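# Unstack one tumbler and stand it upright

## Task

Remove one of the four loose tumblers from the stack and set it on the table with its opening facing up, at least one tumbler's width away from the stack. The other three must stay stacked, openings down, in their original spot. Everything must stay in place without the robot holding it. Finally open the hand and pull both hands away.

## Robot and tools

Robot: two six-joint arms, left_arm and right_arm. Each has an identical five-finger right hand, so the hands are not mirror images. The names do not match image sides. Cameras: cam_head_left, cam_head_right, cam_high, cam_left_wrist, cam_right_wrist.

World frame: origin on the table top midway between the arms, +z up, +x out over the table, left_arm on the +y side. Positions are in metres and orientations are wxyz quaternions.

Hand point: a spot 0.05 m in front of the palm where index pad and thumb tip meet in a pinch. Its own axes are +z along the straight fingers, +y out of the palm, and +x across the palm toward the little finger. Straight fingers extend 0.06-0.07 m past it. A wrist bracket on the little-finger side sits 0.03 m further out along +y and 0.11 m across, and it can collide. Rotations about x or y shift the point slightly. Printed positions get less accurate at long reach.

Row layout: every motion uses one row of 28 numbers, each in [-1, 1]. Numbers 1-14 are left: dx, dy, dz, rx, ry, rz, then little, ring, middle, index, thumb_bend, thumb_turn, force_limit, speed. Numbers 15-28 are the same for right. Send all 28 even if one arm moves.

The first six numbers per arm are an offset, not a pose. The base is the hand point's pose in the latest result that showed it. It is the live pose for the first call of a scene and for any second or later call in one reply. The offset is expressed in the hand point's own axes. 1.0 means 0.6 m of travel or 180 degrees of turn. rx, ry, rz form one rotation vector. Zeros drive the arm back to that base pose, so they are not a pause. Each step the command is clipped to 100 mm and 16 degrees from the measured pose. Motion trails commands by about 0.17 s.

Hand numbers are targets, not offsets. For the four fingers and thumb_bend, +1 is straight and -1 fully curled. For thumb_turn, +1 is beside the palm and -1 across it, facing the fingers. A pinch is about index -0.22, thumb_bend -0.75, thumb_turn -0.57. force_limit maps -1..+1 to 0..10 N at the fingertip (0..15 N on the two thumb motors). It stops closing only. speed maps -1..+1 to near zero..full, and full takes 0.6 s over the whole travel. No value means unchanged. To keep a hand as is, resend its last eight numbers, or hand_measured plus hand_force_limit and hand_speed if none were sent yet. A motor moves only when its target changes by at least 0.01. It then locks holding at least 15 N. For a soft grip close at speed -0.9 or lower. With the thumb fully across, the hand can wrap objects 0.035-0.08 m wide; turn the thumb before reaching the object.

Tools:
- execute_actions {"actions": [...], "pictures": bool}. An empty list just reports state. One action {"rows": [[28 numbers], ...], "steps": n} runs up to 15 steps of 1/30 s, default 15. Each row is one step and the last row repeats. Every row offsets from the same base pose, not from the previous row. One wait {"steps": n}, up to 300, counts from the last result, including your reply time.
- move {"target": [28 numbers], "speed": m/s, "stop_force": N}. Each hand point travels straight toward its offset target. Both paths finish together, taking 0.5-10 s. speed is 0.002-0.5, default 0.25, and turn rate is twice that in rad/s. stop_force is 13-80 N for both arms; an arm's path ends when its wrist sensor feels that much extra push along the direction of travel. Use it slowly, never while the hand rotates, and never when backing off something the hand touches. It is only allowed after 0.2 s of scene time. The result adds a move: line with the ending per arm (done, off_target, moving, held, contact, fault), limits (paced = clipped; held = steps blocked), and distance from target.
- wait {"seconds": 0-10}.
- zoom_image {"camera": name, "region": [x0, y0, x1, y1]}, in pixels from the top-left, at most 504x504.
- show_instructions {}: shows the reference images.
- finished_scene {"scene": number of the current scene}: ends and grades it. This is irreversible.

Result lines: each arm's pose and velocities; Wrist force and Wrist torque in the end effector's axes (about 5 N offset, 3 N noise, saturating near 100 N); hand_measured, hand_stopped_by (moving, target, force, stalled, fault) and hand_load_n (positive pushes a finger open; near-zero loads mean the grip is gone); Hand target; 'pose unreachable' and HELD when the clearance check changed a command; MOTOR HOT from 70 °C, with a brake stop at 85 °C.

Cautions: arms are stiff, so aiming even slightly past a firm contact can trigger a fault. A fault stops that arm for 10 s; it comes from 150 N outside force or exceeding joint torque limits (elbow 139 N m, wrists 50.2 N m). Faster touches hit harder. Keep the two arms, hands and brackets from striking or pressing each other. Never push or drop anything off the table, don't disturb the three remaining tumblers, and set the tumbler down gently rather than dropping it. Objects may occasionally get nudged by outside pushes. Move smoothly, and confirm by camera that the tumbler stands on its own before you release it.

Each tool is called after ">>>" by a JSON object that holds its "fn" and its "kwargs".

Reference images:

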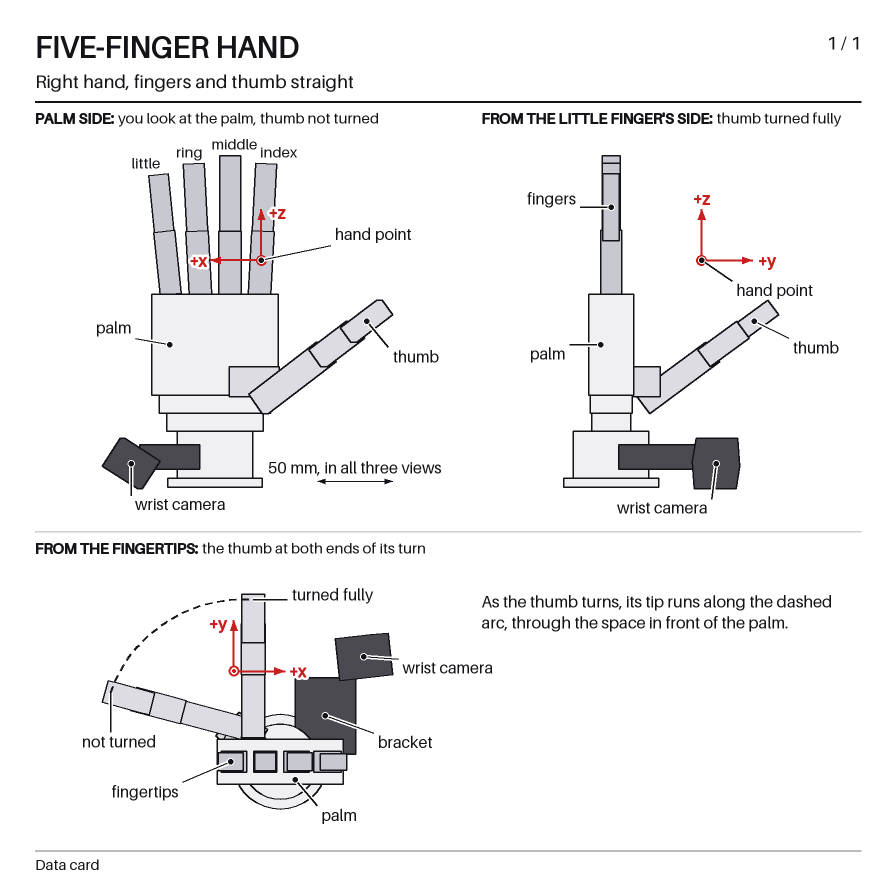

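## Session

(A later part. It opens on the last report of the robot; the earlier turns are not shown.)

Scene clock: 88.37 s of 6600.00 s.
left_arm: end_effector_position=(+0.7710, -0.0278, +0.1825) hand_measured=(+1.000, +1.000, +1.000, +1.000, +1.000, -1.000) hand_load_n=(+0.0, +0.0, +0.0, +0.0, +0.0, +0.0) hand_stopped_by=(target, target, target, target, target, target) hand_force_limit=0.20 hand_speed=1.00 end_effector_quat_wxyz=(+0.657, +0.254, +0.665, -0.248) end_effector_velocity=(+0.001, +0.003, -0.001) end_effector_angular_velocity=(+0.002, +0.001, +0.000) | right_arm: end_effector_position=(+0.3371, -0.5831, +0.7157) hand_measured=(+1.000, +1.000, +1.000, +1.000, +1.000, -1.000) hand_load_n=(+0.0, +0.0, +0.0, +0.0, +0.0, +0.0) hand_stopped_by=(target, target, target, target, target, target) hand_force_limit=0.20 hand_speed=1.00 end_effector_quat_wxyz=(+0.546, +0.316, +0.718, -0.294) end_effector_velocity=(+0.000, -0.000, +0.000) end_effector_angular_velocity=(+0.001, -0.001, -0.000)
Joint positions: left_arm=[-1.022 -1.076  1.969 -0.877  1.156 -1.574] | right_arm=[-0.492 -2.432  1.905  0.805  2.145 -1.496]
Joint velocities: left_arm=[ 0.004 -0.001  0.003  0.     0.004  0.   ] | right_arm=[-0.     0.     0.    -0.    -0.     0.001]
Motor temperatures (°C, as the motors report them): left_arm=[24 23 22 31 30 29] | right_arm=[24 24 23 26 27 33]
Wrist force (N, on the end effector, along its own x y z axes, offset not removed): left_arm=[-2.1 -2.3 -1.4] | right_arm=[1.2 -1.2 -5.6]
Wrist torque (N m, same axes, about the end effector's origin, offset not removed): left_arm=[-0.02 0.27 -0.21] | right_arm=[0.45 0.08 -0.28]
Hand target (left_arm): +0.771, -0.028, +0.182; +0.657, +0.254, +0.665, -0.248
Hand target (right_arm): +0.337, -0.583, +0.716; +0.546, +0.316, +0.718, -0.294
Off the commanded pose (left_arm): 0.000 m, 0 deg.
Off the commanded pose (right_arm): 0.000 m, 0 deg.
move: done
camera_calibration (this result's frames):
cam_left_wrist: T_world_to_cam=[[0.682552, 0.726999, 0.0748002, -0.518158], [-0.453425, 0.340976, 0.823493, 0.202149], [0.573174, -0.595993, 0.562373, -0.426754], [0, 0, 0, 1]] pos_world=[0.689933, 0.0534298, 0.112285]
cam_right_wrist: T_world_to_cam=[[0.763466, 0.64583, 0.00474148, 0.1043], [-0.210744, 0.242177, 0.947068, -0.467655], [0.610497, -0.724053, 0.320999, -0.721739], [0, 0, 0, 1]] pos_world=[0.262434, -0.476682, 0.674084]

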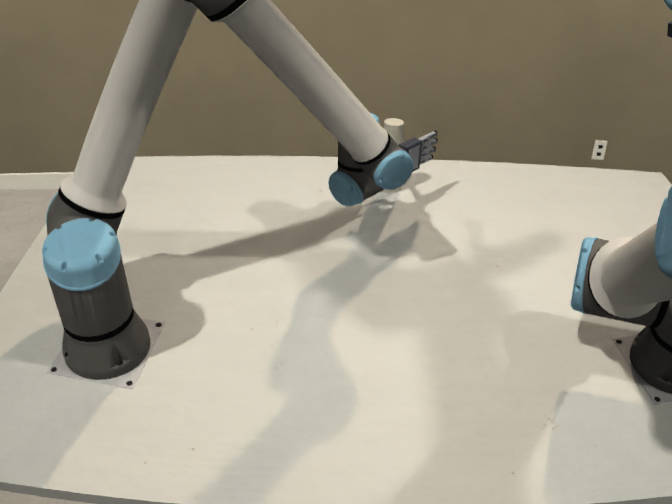

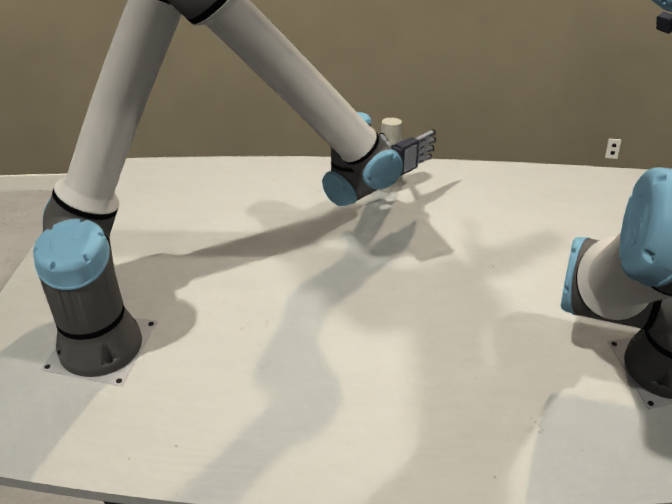

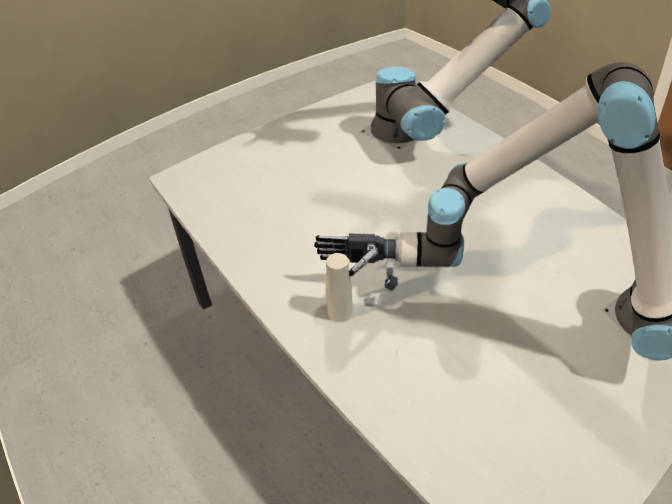

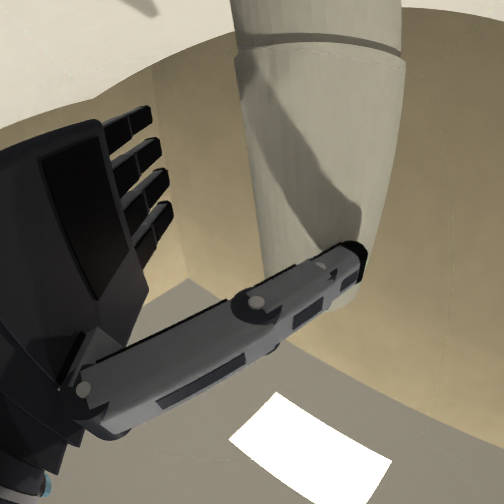

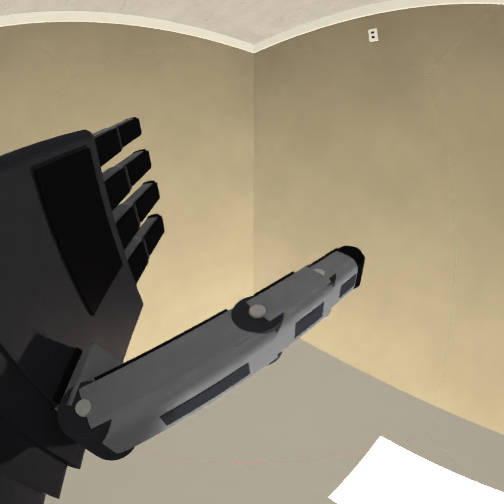

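>>> {"fn": "move", "kwargs": {"target": [0.025,0.05,0.02,0,0,0,1,1,1,1,1,-1,0.2,1,0,0,0,0,0,0,1,1,1,1,1,-1,0.2,1], "speed": 0.04}}

Scene clock: 95.63 s of 6600.00 s.
left_arm: end_effector_position=(+0.7996, -0.0132, +0.1675) hand_measured=(+1.000, +1.000, +1.000, +1.000, +1.000, -1.000) hand_load_n=(+0.0, +0.0, +0.0, +0.0, +0.0, +0.0) hand_stopped_by=(target, target, target, target, target, target) hand_force_limit=0.20 hand_speed=1.00 end_effector_quat_wxyz=(+0.657, +0.254, +0.665, -0.248) end_effector_velocity=(+0.001, +0.001, -0.002) end_effector_angular_velocity=(+0.002, +0.001, -0.002) | right_arm: end_effector_position=(+0.3371, -0.5831, +0.7157) hand_measured=(+1.000, +1.000, +1.000, +1.000, +1.000, -1.000) hand_load_n=(+0.0, +0.0, +0.0, +0.0, +0.0, +0.0) hand_stopped_by=(target, target, target, target, target, target) hand_force_limit=0.20 hand_speed=1.00 end_effector_quat_wxyz=(+0.546, +0.316, +0.718, -0.294) end_effector_velocity=(+0.000, -0.000, -0.000) end_effector_angular_velocity=(-0.000, +0.001, -0.001)
Joint positions: left_arm=[-0.973 -1.047  1.957 -0.895  1.205 -1.573] | right_arm=[-0.492 -2.432  1.905  0.805  2.145 -1.496]
Joint velocities: left_arm=[ 0.003  0.002  0.001 -0.001  0.005 -0.   ] | right_arm=[-0.001  0.     0.     0.     0.001 -0.001]
Motor temperatures (°C, as the motors report them): left_arm=[24 23 22 31 30 29] | right_arm=[24 24 23 26 27 33]
Wrist force (N, on the end effector, along its own x y z axes, offset not removed): left_arm=[-3.0 -2.5 -0.7] | right_arm=[1.4 -5.5 3.0]
Wrist torque (N m, same axes, about the end effector's origin, offset not removed): left_arm=[0.04 0.30 -0.18] | right_arm=[-0.98 -0.11 -0.16]
Hand target (left_arm): +0.800, -0.013, +0.167; +0.657, +0.254, +0.665, -0.248
Hand target (right_arm): +0.337, -0.583, +0.716; +0.546, +0.316, +0.718, -0.294
Off the commanded pose (left_arm): 0.000 m, 0 deg.
Off the commanded pose (right_arm): 0.000 m, 0 deg.
After step 90, 3.00 s passed at rest.
move: done
camera_calibration (this result's frames):
cam_left_wrist: T_world_to_cam=[[0.68254, 0.727009, 0.074806, -0.547103], [-0.453436, 0.340967, 0.823491, 0.222458], [0.573179, -0.595986, 0.562376, -0.425998], [0, 0, 0, 1]] pos_world=[0.718464, 0.0680098, 0.0973054]
cam_right_wrist: T_world_to_cam=[[0.763466, 0.645831, 0.0047414, 0.1043], [-0.210744, 0.242177, 0.947068, -0.467655], [0.610497, -0.724053, 0.320999, -0.721739], [0, 0, 0, 1]] pos_world=[0.262434, -0.476682, 0.674084]

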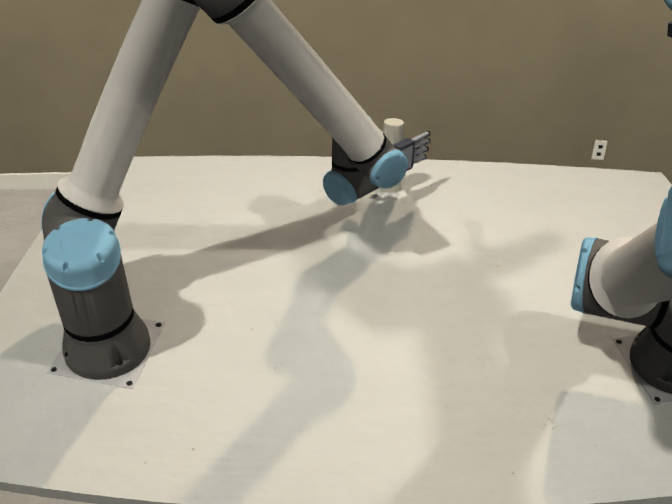

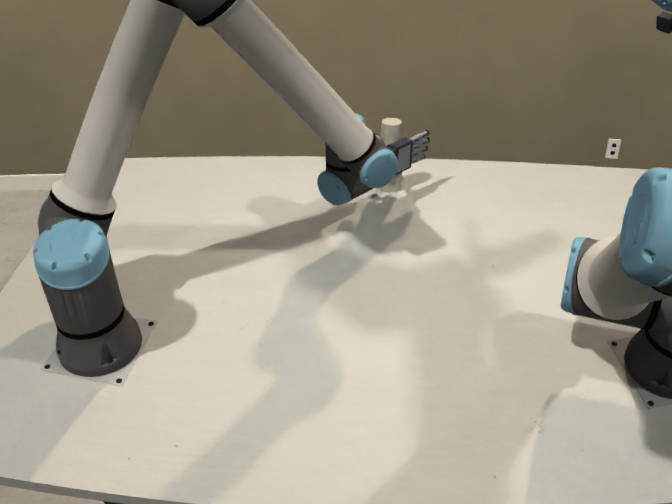

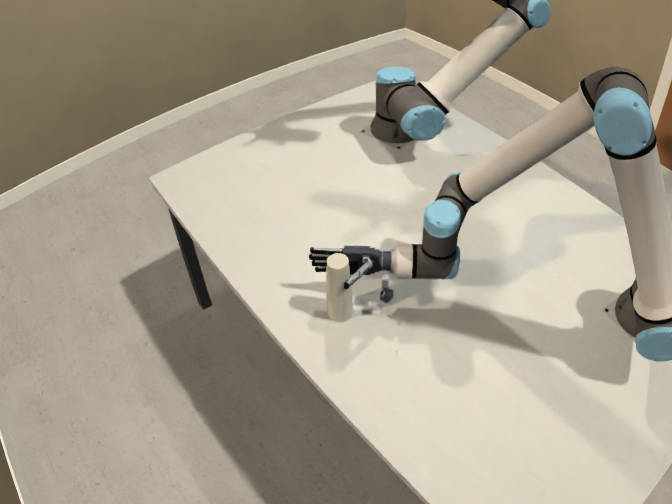

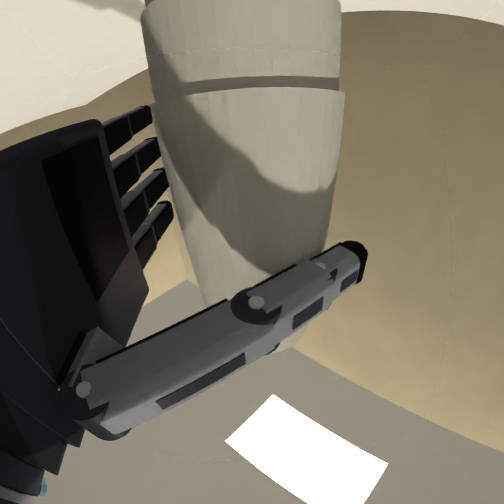

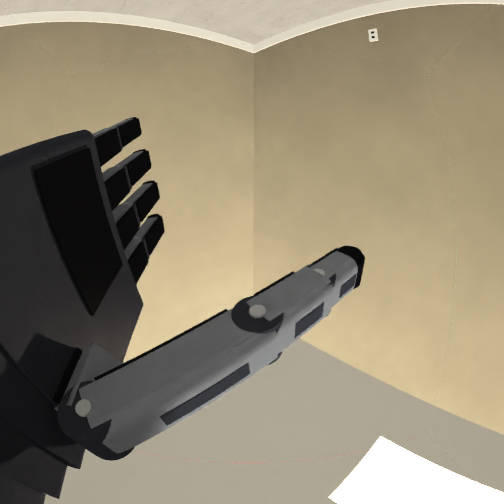

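Looks good; close.

>>> {"fn": "move", "kwargs": {"target": [0,0,0,0,0,0,-0.2,-1,-1,-1,-1,-1,0.2,-0.5,0,0,0,0,0,0,1,1,1,1,1,-1,0.2,1]}}

>>> {"fn": "move", "kwargs": {"target": [-0.3,0,0,0,0,0,-0.2,-1,-1,-1,-1,-1,0.2,-0.5,0,0,0,0,0,0,1,1,1,1,1,-1,0.2,1], "speed": 0.08}}

Scene clock: 100.13 s of 6600.00 s.
left_arm: end_effector_position=(+0.7996, -0.0132, +0.1675) hand_measured=(+0.090, +0.116, +0.090, +0.088, +0.484, -1.000) hand_load_n=(+8.5, +0.5, +9.5, +8.5, +24.5, +6.5) hand_stopped_by=(force, force, force, force, force, target) hand_force_limit=0.20 hand_speed=-0.50 end_effector_quat_wxyz=(+0.657, +0.254, +0.665, -0.248) end_effector_velocity=(-0.000, -0.000, -0.000) end_effector_angular_velocity=(-0.000, +0.000, -0.001) | right_arm: end_effector_position=(+0.3371, -0.5831, +0.7157) hand_measured=(+1.000, +1.000, +1.000, +1.000, +1.000, -1.000) hand_load_n=(+0.0, +0.0, +0.0, +0.0, +0.0, +0.0) hand_stopped_by=(target, target, target, target, target, target) hand_force_limit=0.20 hand_speed=1.00 end_effector_quat_wxyz=(+0.546, +0.316, +0.718, -0.294) end_effector_velocity=(-0.000, -0.000, +0.000) end_effector_angular_velocity=(-0.001, +0.001, -0.000)
Joint positions: left_arm=[-0.973 -1.047  1.957 -0.895  1.205 -1.573] | right_arm=[-0.492 -2.432  1.905  0.805  2.145 -1.496]
Joint velocities: left_arm=[-0.     0.     0.    -0.     0.001 -0.001] | right_arm=[-0.     0.    -0.     0.     0.    -0.002]
Motor temperatures (°C, as the motors report them): left_arm=[24 23 22 31 30 29] | right_arm=[24 24 23 26 27 33]
Wrist force (N, on the end effector, along its own x y z axes, offset not removed): left_arm=[1.4 -3.3 -2.3] | right_arm=[2.9 1.5 -3.0]
Wrist torque (N m, same axes, about the end effector's origin, offset not removed): left_arm=[-0.14 -0.18 -0.10] | right_arm=[0.71 -0.42 -0.05]
Hand target (left_arm): +0.800, -0.013, +0.167; +0.657, +0.254, +0.665, -0.248
Hand target (right_arm): +0.337, -0.583, +0.716; +0.546, +0.316, +0.718, -0.294
Off the commanded pose (left_arm): 0.000 m, 0 deg.
Off the commanded pose (right_arm): 0.000 m, 0 deg.
After step 90, 0.13 s passed at rest.
move: done
camera_calibration (this result's frames):
cam_left_wrist: T_world_to_cam=[[0.682545, 0.727004, 0.0748145, -0.547103], [-0.453441, 0.340968, 0.823488, 0.222464], [0.57317, -0.595992, 0.562379, -0.425997], [0, 0, 0, 1]] pos_world=[0.718465, 0.0680022, 0.0973069]
cam_right_wrist: T_world_to_cam=[[0.763466, 0.64583, 0.00474164, 0.1043], [-0.210744, 0.242177, 0.947068, -0.467655], [0.610497, -0.724053, 0.320999, -0.721739], [0, 0, 0, 1]] pos_world=[0.262434, -0.476682, 0.674084]

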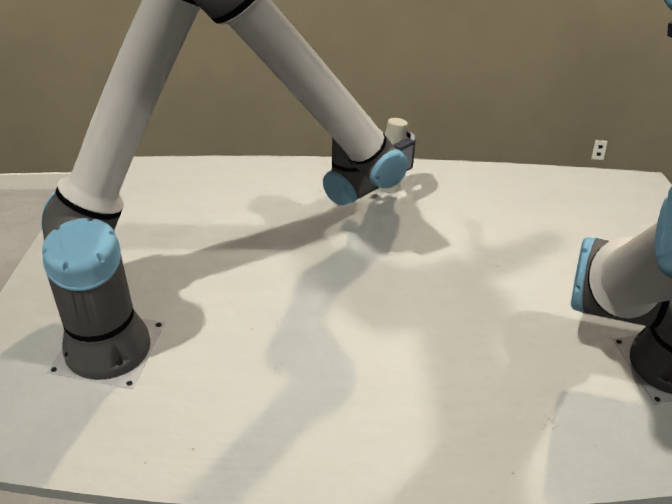

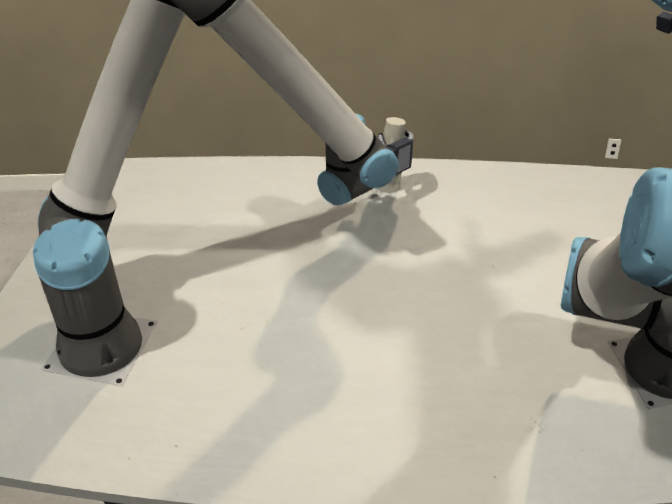

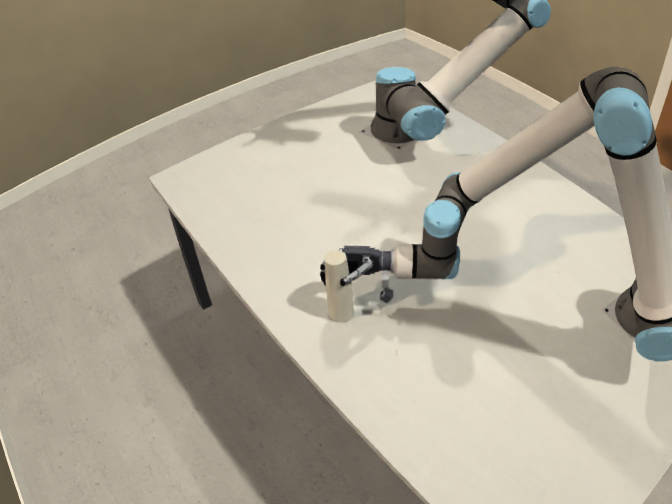

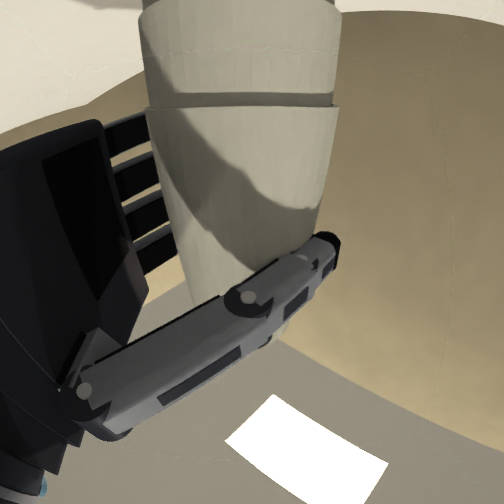

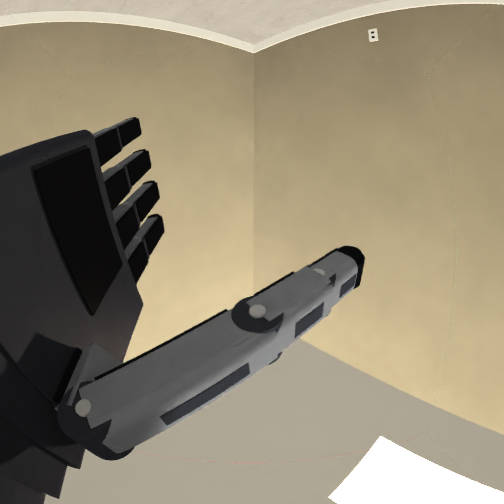

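Scene clock: 102.83 s of 6600.00 s.
left_arm: end_effector_position=(+0.8012, -0.0154, +0.3472) hand_measured=(+0.090, +0.116, +0.090, +0.088, +0.484, -1.000) hand_load_n=(+8.0, +0.0, +9.5, +9.0, +24.5, +7.5) hand_stopped_by=(force, force, force, force, force, target) hand_force_limit=0.20 hand_speed=-0.50 end_effector_quat_wxyz=(+0.657, +0.254, +0.665, -0.248) end_effector_velocity=(+0.000, +0.000, +0.003) end_effector_angular_velocity=(+0.000, -0.000, +0.000) | right_arm: end_effector_position=(+0.3371, -0.5831, +0.7157) hand_measured=(+1.000, +1.000, +1.000, +1.000, +1.000, -1.000) hand_load_n=(+0.0, +0.0, +0.0, +0.0, +0.0, +0.0) hand_stopped_by=(target, target, target, target, target, target) hand_force_limit=0.20 hand_speed=1.00 end_effector_quat_wxyz=(+0.546, +0.316, +0.718, -0.294) end_effector_velocity=(+0.000, -0.000, -0.000) end_effector_angular_velocity=(+0.001, -0.001, -0.000)
Joint positions: left_arm=[-0.973 -1.257  1.859 -0.587  1.206 -1.573] | right_arm=[-0.492 -2.432  1.905  0.805  2.145 -1.496]
Joint velocities: left_arm=[ 0.    -0.002 -0.002  0.005 -0.     0.   ] | right_arm=[-0.    -0.     0.001 -0.    -0.     0.002]
Motor temperatures (°C, as the motors report them): left_arm=[24 23 22 31 30 29] | right_arm=[24 24 23 26 27 33]
Wrist force (N, on the end effector, along its own x y z axes, offset not removed): left_arm=[-1.3 -5.1 -1.4] | right_arm=[2.1 -1.5 0.7]
Wrist torque (N m, same axes, about the end effector's origin, offset not removed): left_arm=[-0.48 0.30 -0.13] | right_arm=[-0.17 -0.28 -0.24]
Hand target (left_arm): +0.801, -0.015, +0.347; +0.657, +0.254, +0.665, -0.248
Hand target (right_arm): +0.337, -0.583, +0.716; +0.546, +0.316, +0.718, -0.294
Off the commanded pose (left_arm): 0.000 m, 0 deg.
Off the commanded pose (right_arm): 0.000 m, 0 deg.
move: done
camera_calibration (this result's frames):
cam_left_wrist: T_world_to_cam=[[0.682544, 0.726986, 0.0750058, -0.560172], [-0.453553, 0.340866, 0.823468, 0.0760219], [0.573083, -0.596072, 0.562383, -0.529245], [0, 0, 0, 1]] pos_world=[0.720123, 0.0658556, 0.277053]
cam_right_wrist: T_world_to_cam=[[0.763466, 0.64583, 0.00474152, 0.1043], [-0.210744, 0.242177, 0.947068, -0.467655], [0.610497, -0.724053, 0.320999, -0.721739], [0, 0, 0, 1]] pos_world=[0.262434, -0.476682, 0.674084]

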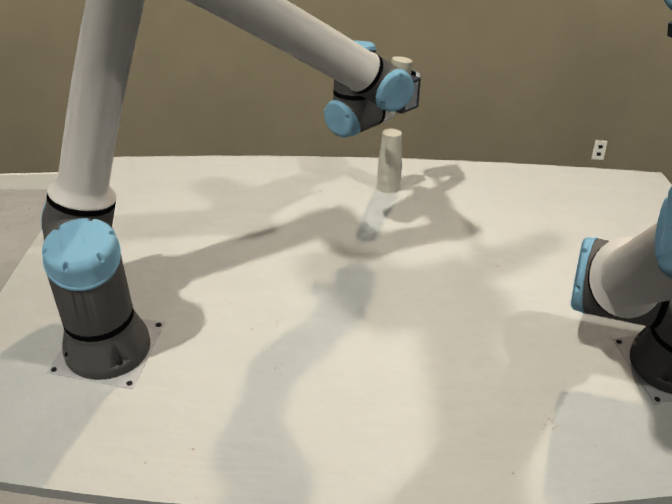

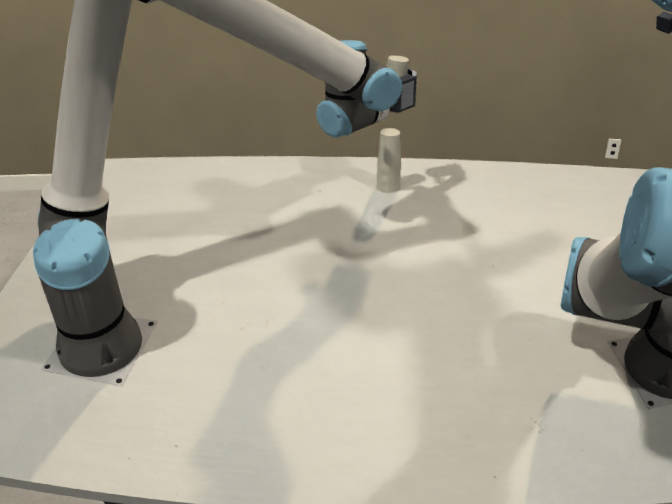

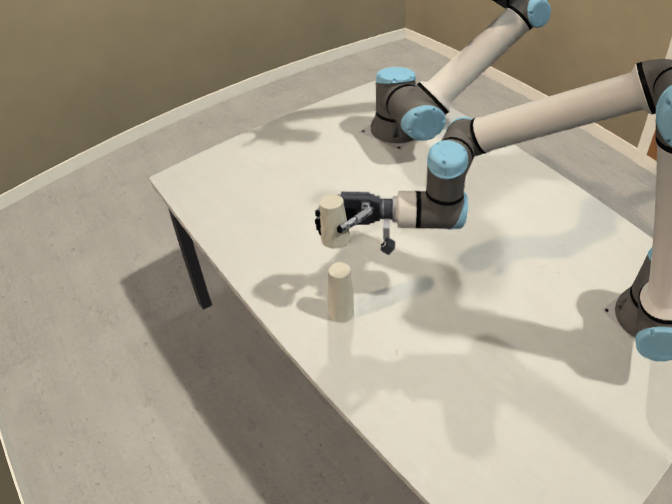

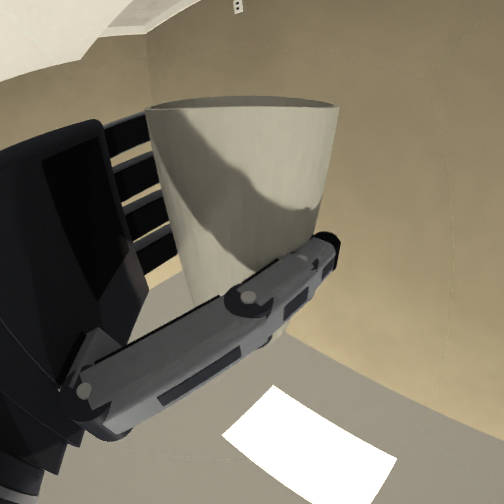

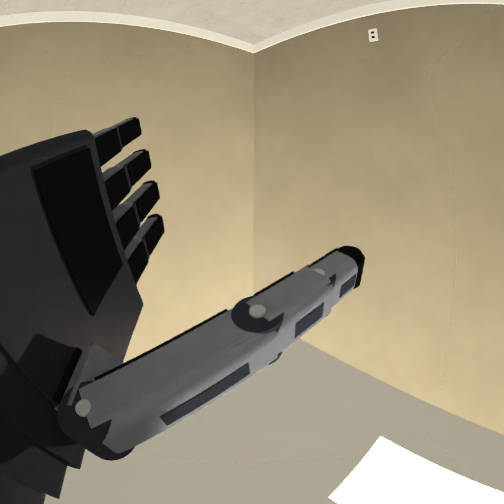

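>>> {"fn": "move", "kwargs": {"target": [0,0,-0.35,0,0,0.5,-0.2,-1,-1,-1,-1,-1,0.2,-0.5,0,0,0,0,0,0,1,1,1,1,1,-1,0.2,1], "speed": 0.25}}

>>> {"fn": "move", "kwargs": {"target": [0,0,0,0,0,0.5,-0.2,-1,-1,-1,-1,-1,0.2,-0.5,0,0,0,0,0,0,1,1,1,1,1,-1,0.2,1], "speed": 0.25}}

>>> {"fn": "move", "kwargs": {"target": [-0.47,0,0,0,0,0,-0.2,-1,-1,-1,-1,-1,0.2,-0.5,0,0,0,0,0,0,1,1,1,1,1,-1,0.2,1], "speed": 0.12}}

Scene clock: 112.57 s of 6600.00 s.
left_arm: end_effector_position=(+0.6441, +0.1238, +0.3503) hand_measured=(+0.090, +0.116, +0.090, +0.088, +0.484, -1.000) hand_load_n=(+8.0, +0.0, +9.5, +9.0, +24.5, +7.5) hand_stopped_by=(force, force, force, force, force, target) hand_force_limit=0.20 hand_speed=-0.50 end_effector_quat_wxyz=(+0.640, +0.650, +0.291, +0.288) end_effector_velocity=(-0.002, -0.000, +0.001) end_effector_angular_velocity=(+0.008, -0.010, -0.003) | right_arm: end_effector_position=(+0.3371, -0.5831, +0.7157) hand_measured=(+1.000, +1.000, +1.000, +1.000, +1.000, -1.000) hand_load_n=(+0.0, +0.0, +0.0, +0.0, +0.0, +0.0) hand_stopped_by=(target, target, target, target, target, target) hand_force_limit=0.20 hand_speed=1.00 end_effector_quat_wxyz=(+0.546, +0.316, +0.718, -0.294) end_effector_velocity=(+0.000, +0.000, -0.000) end_effector_angular_velocity=(-0.001, +0.001, +0.000)
Joint positions: left_arm=[-0.95  -1.558  2.284 -0.711  1.229 -0.003] | right_arm=[-0.492 -2.432  1.905  0.805  2.145 -1.496]
Joint velocities: left_arm=[-0.001 -0.004  0.001  0.     0.002  0.014] | right_arm=[-0.     0.     0.     0.    -0.    -0.002]
Motor temperatures (°C, as the motors report them): left_arm=[24 23 22 31 30 29] | right_arm=[24 24 23 26 27 33]
Wrist force (N, on the end effector, along its own x y z axes, offset not removed): left_arm=[0.3 -4.7 1.7] | right_arm=[6.3 2.8 -6.4]
Wrist torque (N m, same axes, about the end effector's origin, offset not removed): left_arm=[-0.50 -0.12 -0.04] | right_arm=[1.20 -0.70 0.17]
Hand target (left_arm): +0.644, +0.124, +0.350; +0.640, +0.650, +0.291, +0.289
Hand target (right_arm): +0.337, -0.583, +0.716; +0.546, +0.316, +0.718, -0.294
Off the commanded pose (left_arm): 0.000 m, 0 deg.
Off the commanded pose (right_arm): 0.000 m, 0 deg.
After step 90, 3.07 s passed at rest.
move: done
camera_calibration (this result's frames):
cam_left_wrist: T_world_to_cam=[[-0.01835, -0.0825534, 0.996418, -0.325505], [-0.973317, -0.226511, -0.0366911, 0.661149], [0.228728, -0.970504, -0.0761942, 0.133852], [0, 0, 0, 1]] pos_world=[0.606919, 0.25279, 0.358796]
cam_right_wrist: T_world_to_cam=[[0.763466, 0.64583, 0.00474163, 0.1043], [-0.210744, 0.242177, 0.947068, -0.467655], [0.610497, -0.724053, 0.320999, -0.721739], [0, 0, 0, 1]] pos_world=[0.262434, -0.476682, 0.674084]

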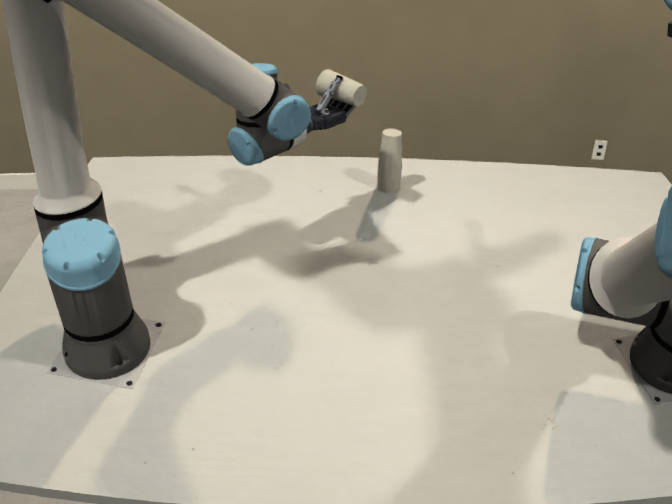

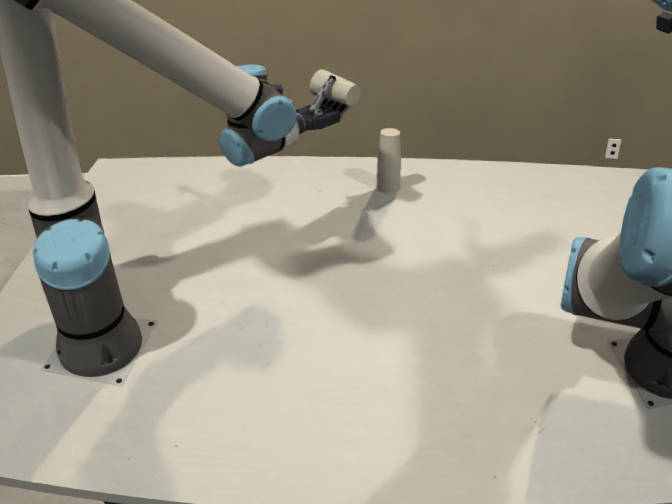

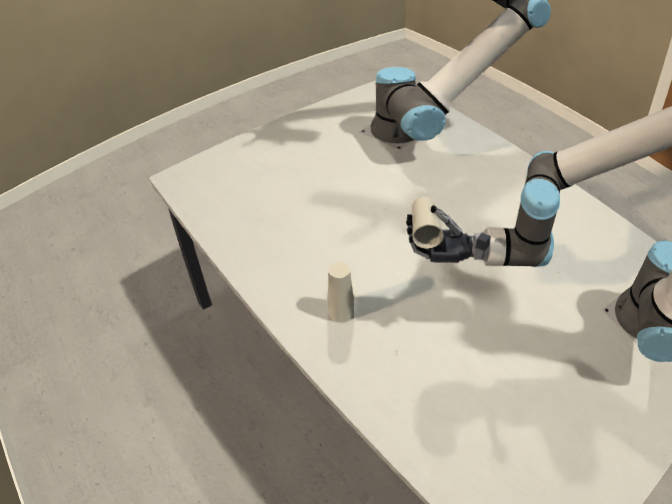

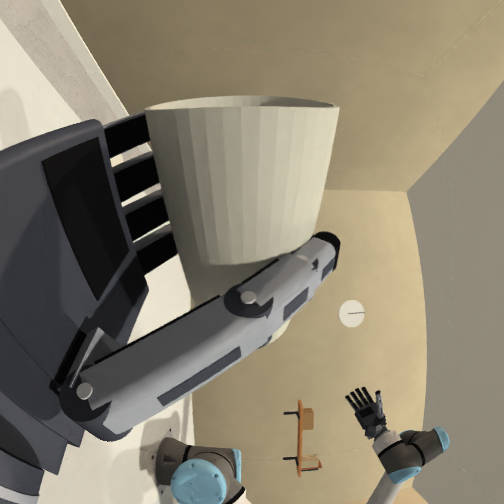

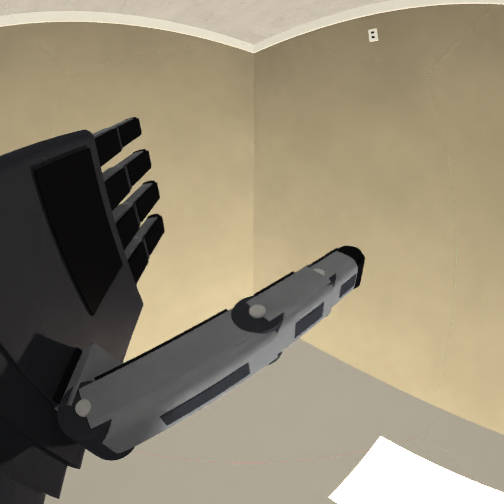

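Scene clock: 116.23 s of 6600.00 s.
left_arm: end_effector_position=(+0.6442, +0.1238, +0.3503) hand_measured=(+0.090, +0.116, +0.090, +0.088, +0.484, -1.000) hand_load_n=(+8.0, +0.0, +9.5, +9.0, +24.5, +8.0) hand_stopped_by=(force, force, force, force, force, target) hand_force_limit=0.20 hand_speed=-0.50 end_effector_quat_wxyz=(+0.249, +0.666, -0.253, +0.656) end_effector_velocity=(-0.001, -0.001, +0.002) end_effector_angular_velocity=(+0.007, -0.009, -0.002) | right_arm: end_effector_position=(+0.3371, -0.5831, +0.7157) hand_measured=(+1.000, +1.000, +1.000, +1.000, +1.000, -1.000) hand_load_n=(+0.0, +0.0, +0.0, +0.0, +0.0, +0.0) hand_stopped_by=(target, target, target, target, target, target) hand_force_limit=0.20 hand_speed=1.00 end_effector_quat_wxyz=(+0.546, +0.316, +0.718, -0.294) end_effector_velocity=(-0.000, -0.000, +0.001) end_effector_angular_velocity=(+0.001, -0.002, -0.001)
Joint positions: left_arm=[-0.885 -1.662  2.186 -0.509  1.294  1.567] | right_arm=[-0.492 -2.432  1.905  0.805  2.145 -1.496]
Joint velocities: left_arm=[-0.002 -0.002 -0.002  0.002 -0.     0.012] | right_arm=[-0.     0.    -0.001 -0.     0.     0.002]
Motor temperatures (°C, as the motors report them): left_arm=[24 23 22 31 30 29] | right_arm=[24 24 23 26 27 33]
Wrist force (N, on the end effector, along its own x y z axes, offset not removed): left_arm=[-2.0 -2.9 -2.2] | right_arm=[3.6 0.3 -5.6]
Wrist torque (N m, same axes, about the end effector's origin, offset not removed): left_arm=[-0.11 0.22 -0.09] | right_arm=[0.76 -0.14 0.02]
Hand target (left_arm): +0.644, +0.124, +0.350; +0.249, +0.665, -0.253, +0.657
Hand target (right_arm): +0.337, -0.583, +0.716; +0.546, +0.316, +0.718, -0.294
Off the commanded pose (left_arm): 0.000 m, 0 deg.
Off the commanded pose (right_arm): 0.000 m, 0 deg.
move: done
camera_calibration (this result's frames):
cam_left_wrist: T_world_to_cam=[[-0.642422, -0.762881, -0.072845, 0.535347], [-0.411247, 0.42339, -0.807227, 0.488626], [0.646661, -0.488623, -0.585728, -0.0165211], [0, 0, 0, 1]] pos_world=[0.555548, 0.193454, 0.423753]
cam_right_wrist: T_world_to_cam=[[0.763466, 0.64583, 0.00474146, 0.1043], [-0.210744, 0.242177, 0.947068, -0.467655], [0.610497, -0.724053, 0.320999, -0.721739], [0, 0, 0, 1]] pos_world=[0.262434, -0.476682, 0.674084]

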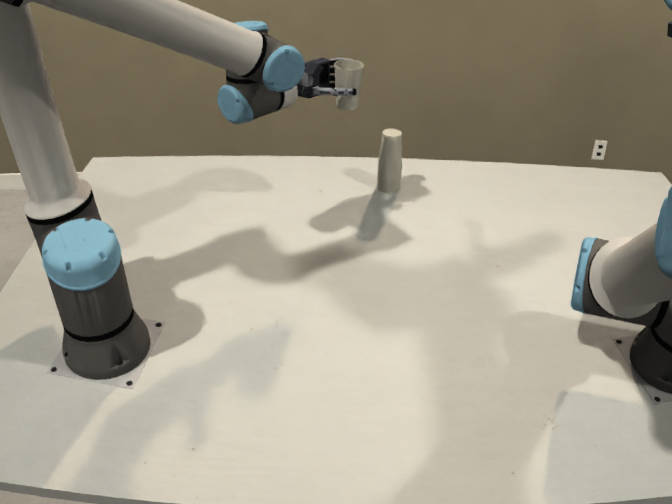

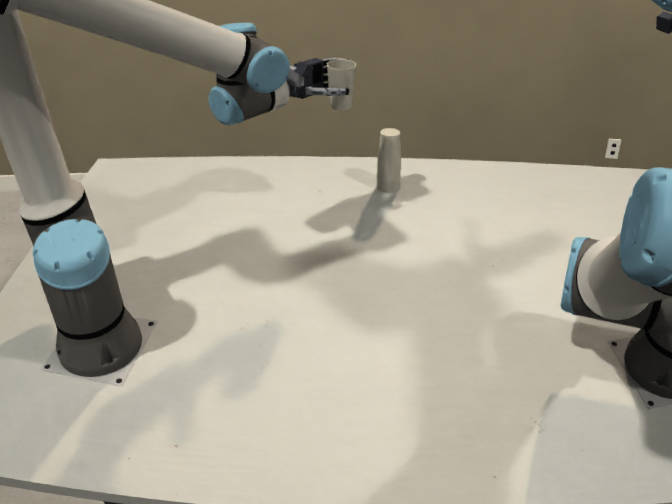

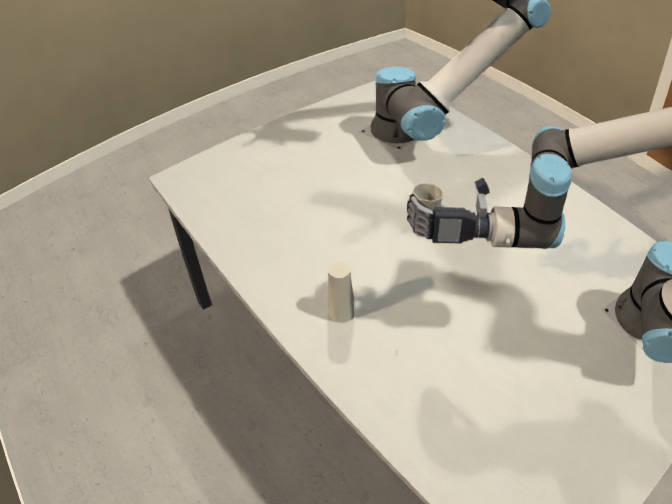

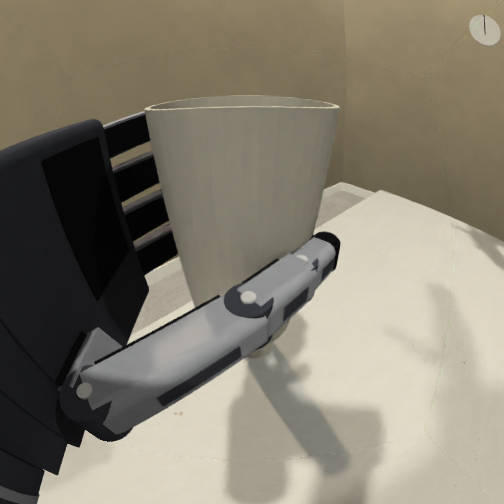

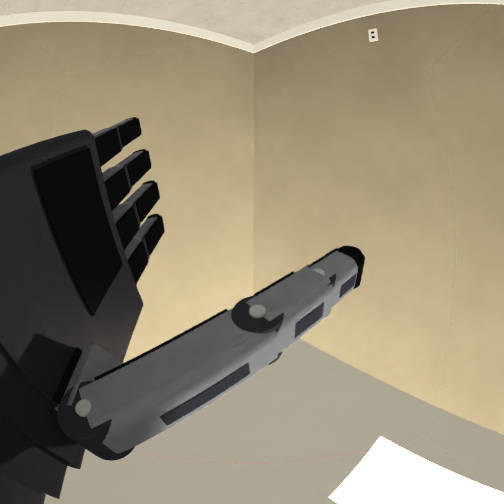

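Scene clock: 119.10 s of 6600.00 s.
left_arm: end_effector_position=(+0.6410, +0.1266, +0.0685) hand_measured=(+0.090, +0.116, +0.090, +0.088, +0.484, -1.000) hand_load_n=(+7.5, +0.0, +9.5, +9.0, +24.5, +8.0) hand_stopped_by=(force, force, force, force, force, target) hand_force_limit=0.20 hand_speed=-0.50 end_effector_quat_wxyz=(+0.249, +0.666, -0.253, +0.656) end_effector_velocity=(+0.000, -0.000, -0.002) end_effector_angular_velocity=(+0.001, -0.002, +0.001) | right_arm: end_effector_position=(+0.3371, -0.5831, +0.7157) hand_measured=(+1.000, +1.000, +1.000, +1.000, +1.000, -1.000) hand_load_n=(+0.0, +0.0, +0.0, +0.0, +0.0, +0.0) hand_stopped_by=(target, target, target, target, target, target) hand_force_limit=0.20 hand_speed=1.00 end_effector_quat_wxyz=(+0.546, +0.316, +0.718, -0.294) end_effector_velocity=(-0.000, +0.000, +0.000) end_effector_angular_velocity=(+0.000, -0.001, +0.000)
Joint positions: left_arm=[-0.887 -1.204  2.39  -1.171  1.291  1.567] | right_arm=[-0.492 -2.432  1.905  0.805  2.145 -1.496]
Joint velocities: left_arm=[-0.     0.005  0.001 -0.006 -0.001  0.002] | right_arm=[ 0.    -0.    -0.    -0.    -0.     0.001]
Motor temperatures (°C, as the motors report them): left_arm=[24 23 22 31 30 29] | right_arm=[24 24 23 26 27 33]
Wrist force (N, on the end effector, along its own x y z axes, offset not removed): left_arm=[-2.1 -5.1 -6.3] | right_arm=[1.0 -7.8 -2.8]
Wrist torque (N m, same axes, about the end effector's origin, offset not removed): left_arm=[-0.18 0.46 -0.25] | right_arm=[-0.80 -0.03 -0.58]
Hand target (left_arm): +0.641, +0.127, +0.068; +0.249, +0.666, -0.253, +0.656
Hand target (right_arm): +0.337, -0.583, +0.716; +0.546, +0.316, +0.718, -0.294
Off the commanded pose (left_arm): 0.000 m, 0 deg.
Off the commanded pose (right_arm): 0.000 m, 0 deg.
move: done
camera_calibration (this result's frames):
cam_left_wrist: T_world_to_cam=[[-0.642427, -0.762889, -0.0727178, 0.514911], [-0.411357, 0.423344, -0.807196, 0.258737], [0.646586, -0.488651, -0.585787, -0.178127], [0, 0, 0, 1]] pos_world=[0.5524, 0.196244, 0.14195]
cam_right_wrist: T_world_to_cam=[[0.763466, 0.64583, 0.00474136, 0.1043], [-0.210744, 0.242177, 0.947068, -0.467655], [0.610497, -0.724053, 0.320999, -0.721739], [0, 0, 0, 1]] pos_world=[0.262434, -0.476682, 0.674084]

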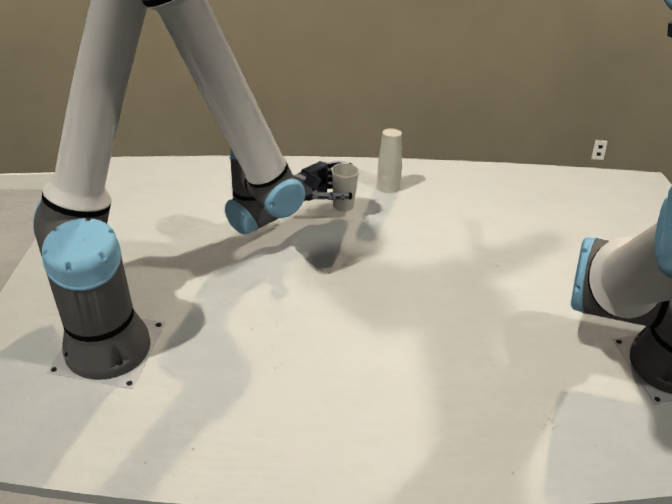

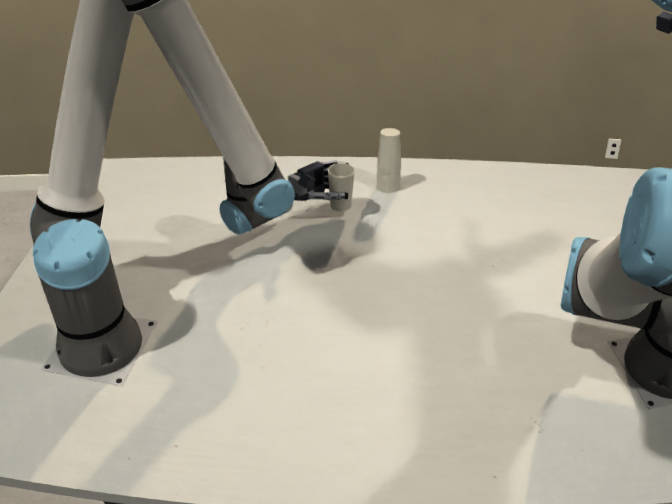

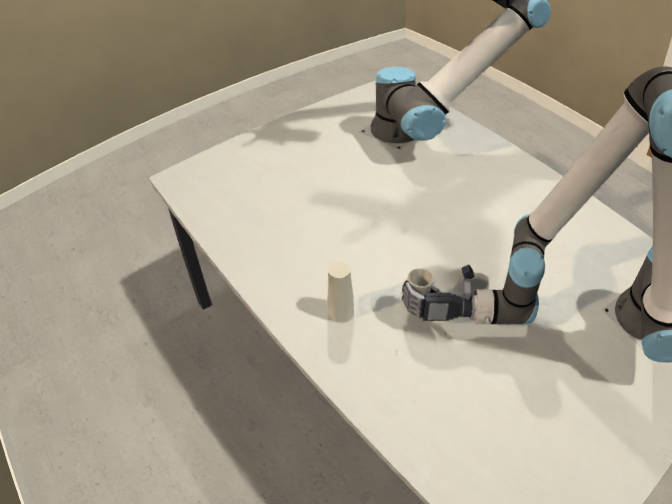

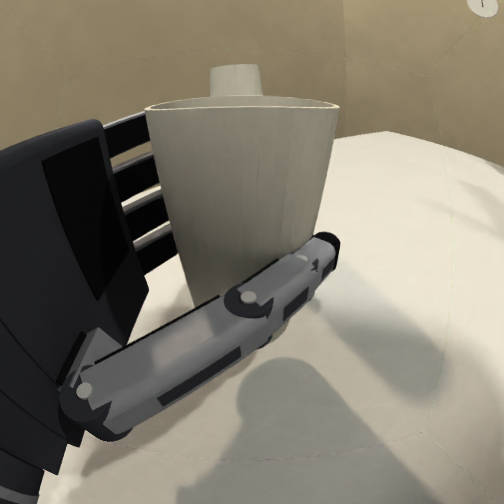

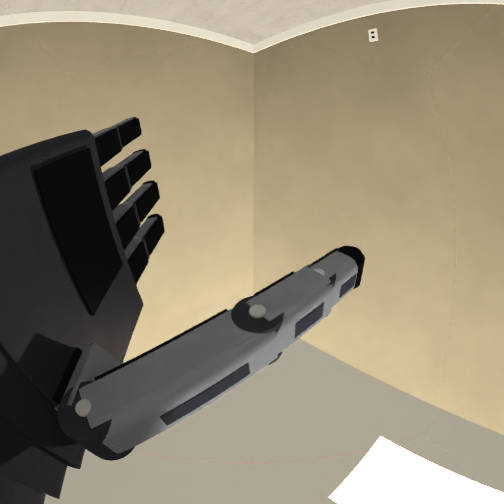

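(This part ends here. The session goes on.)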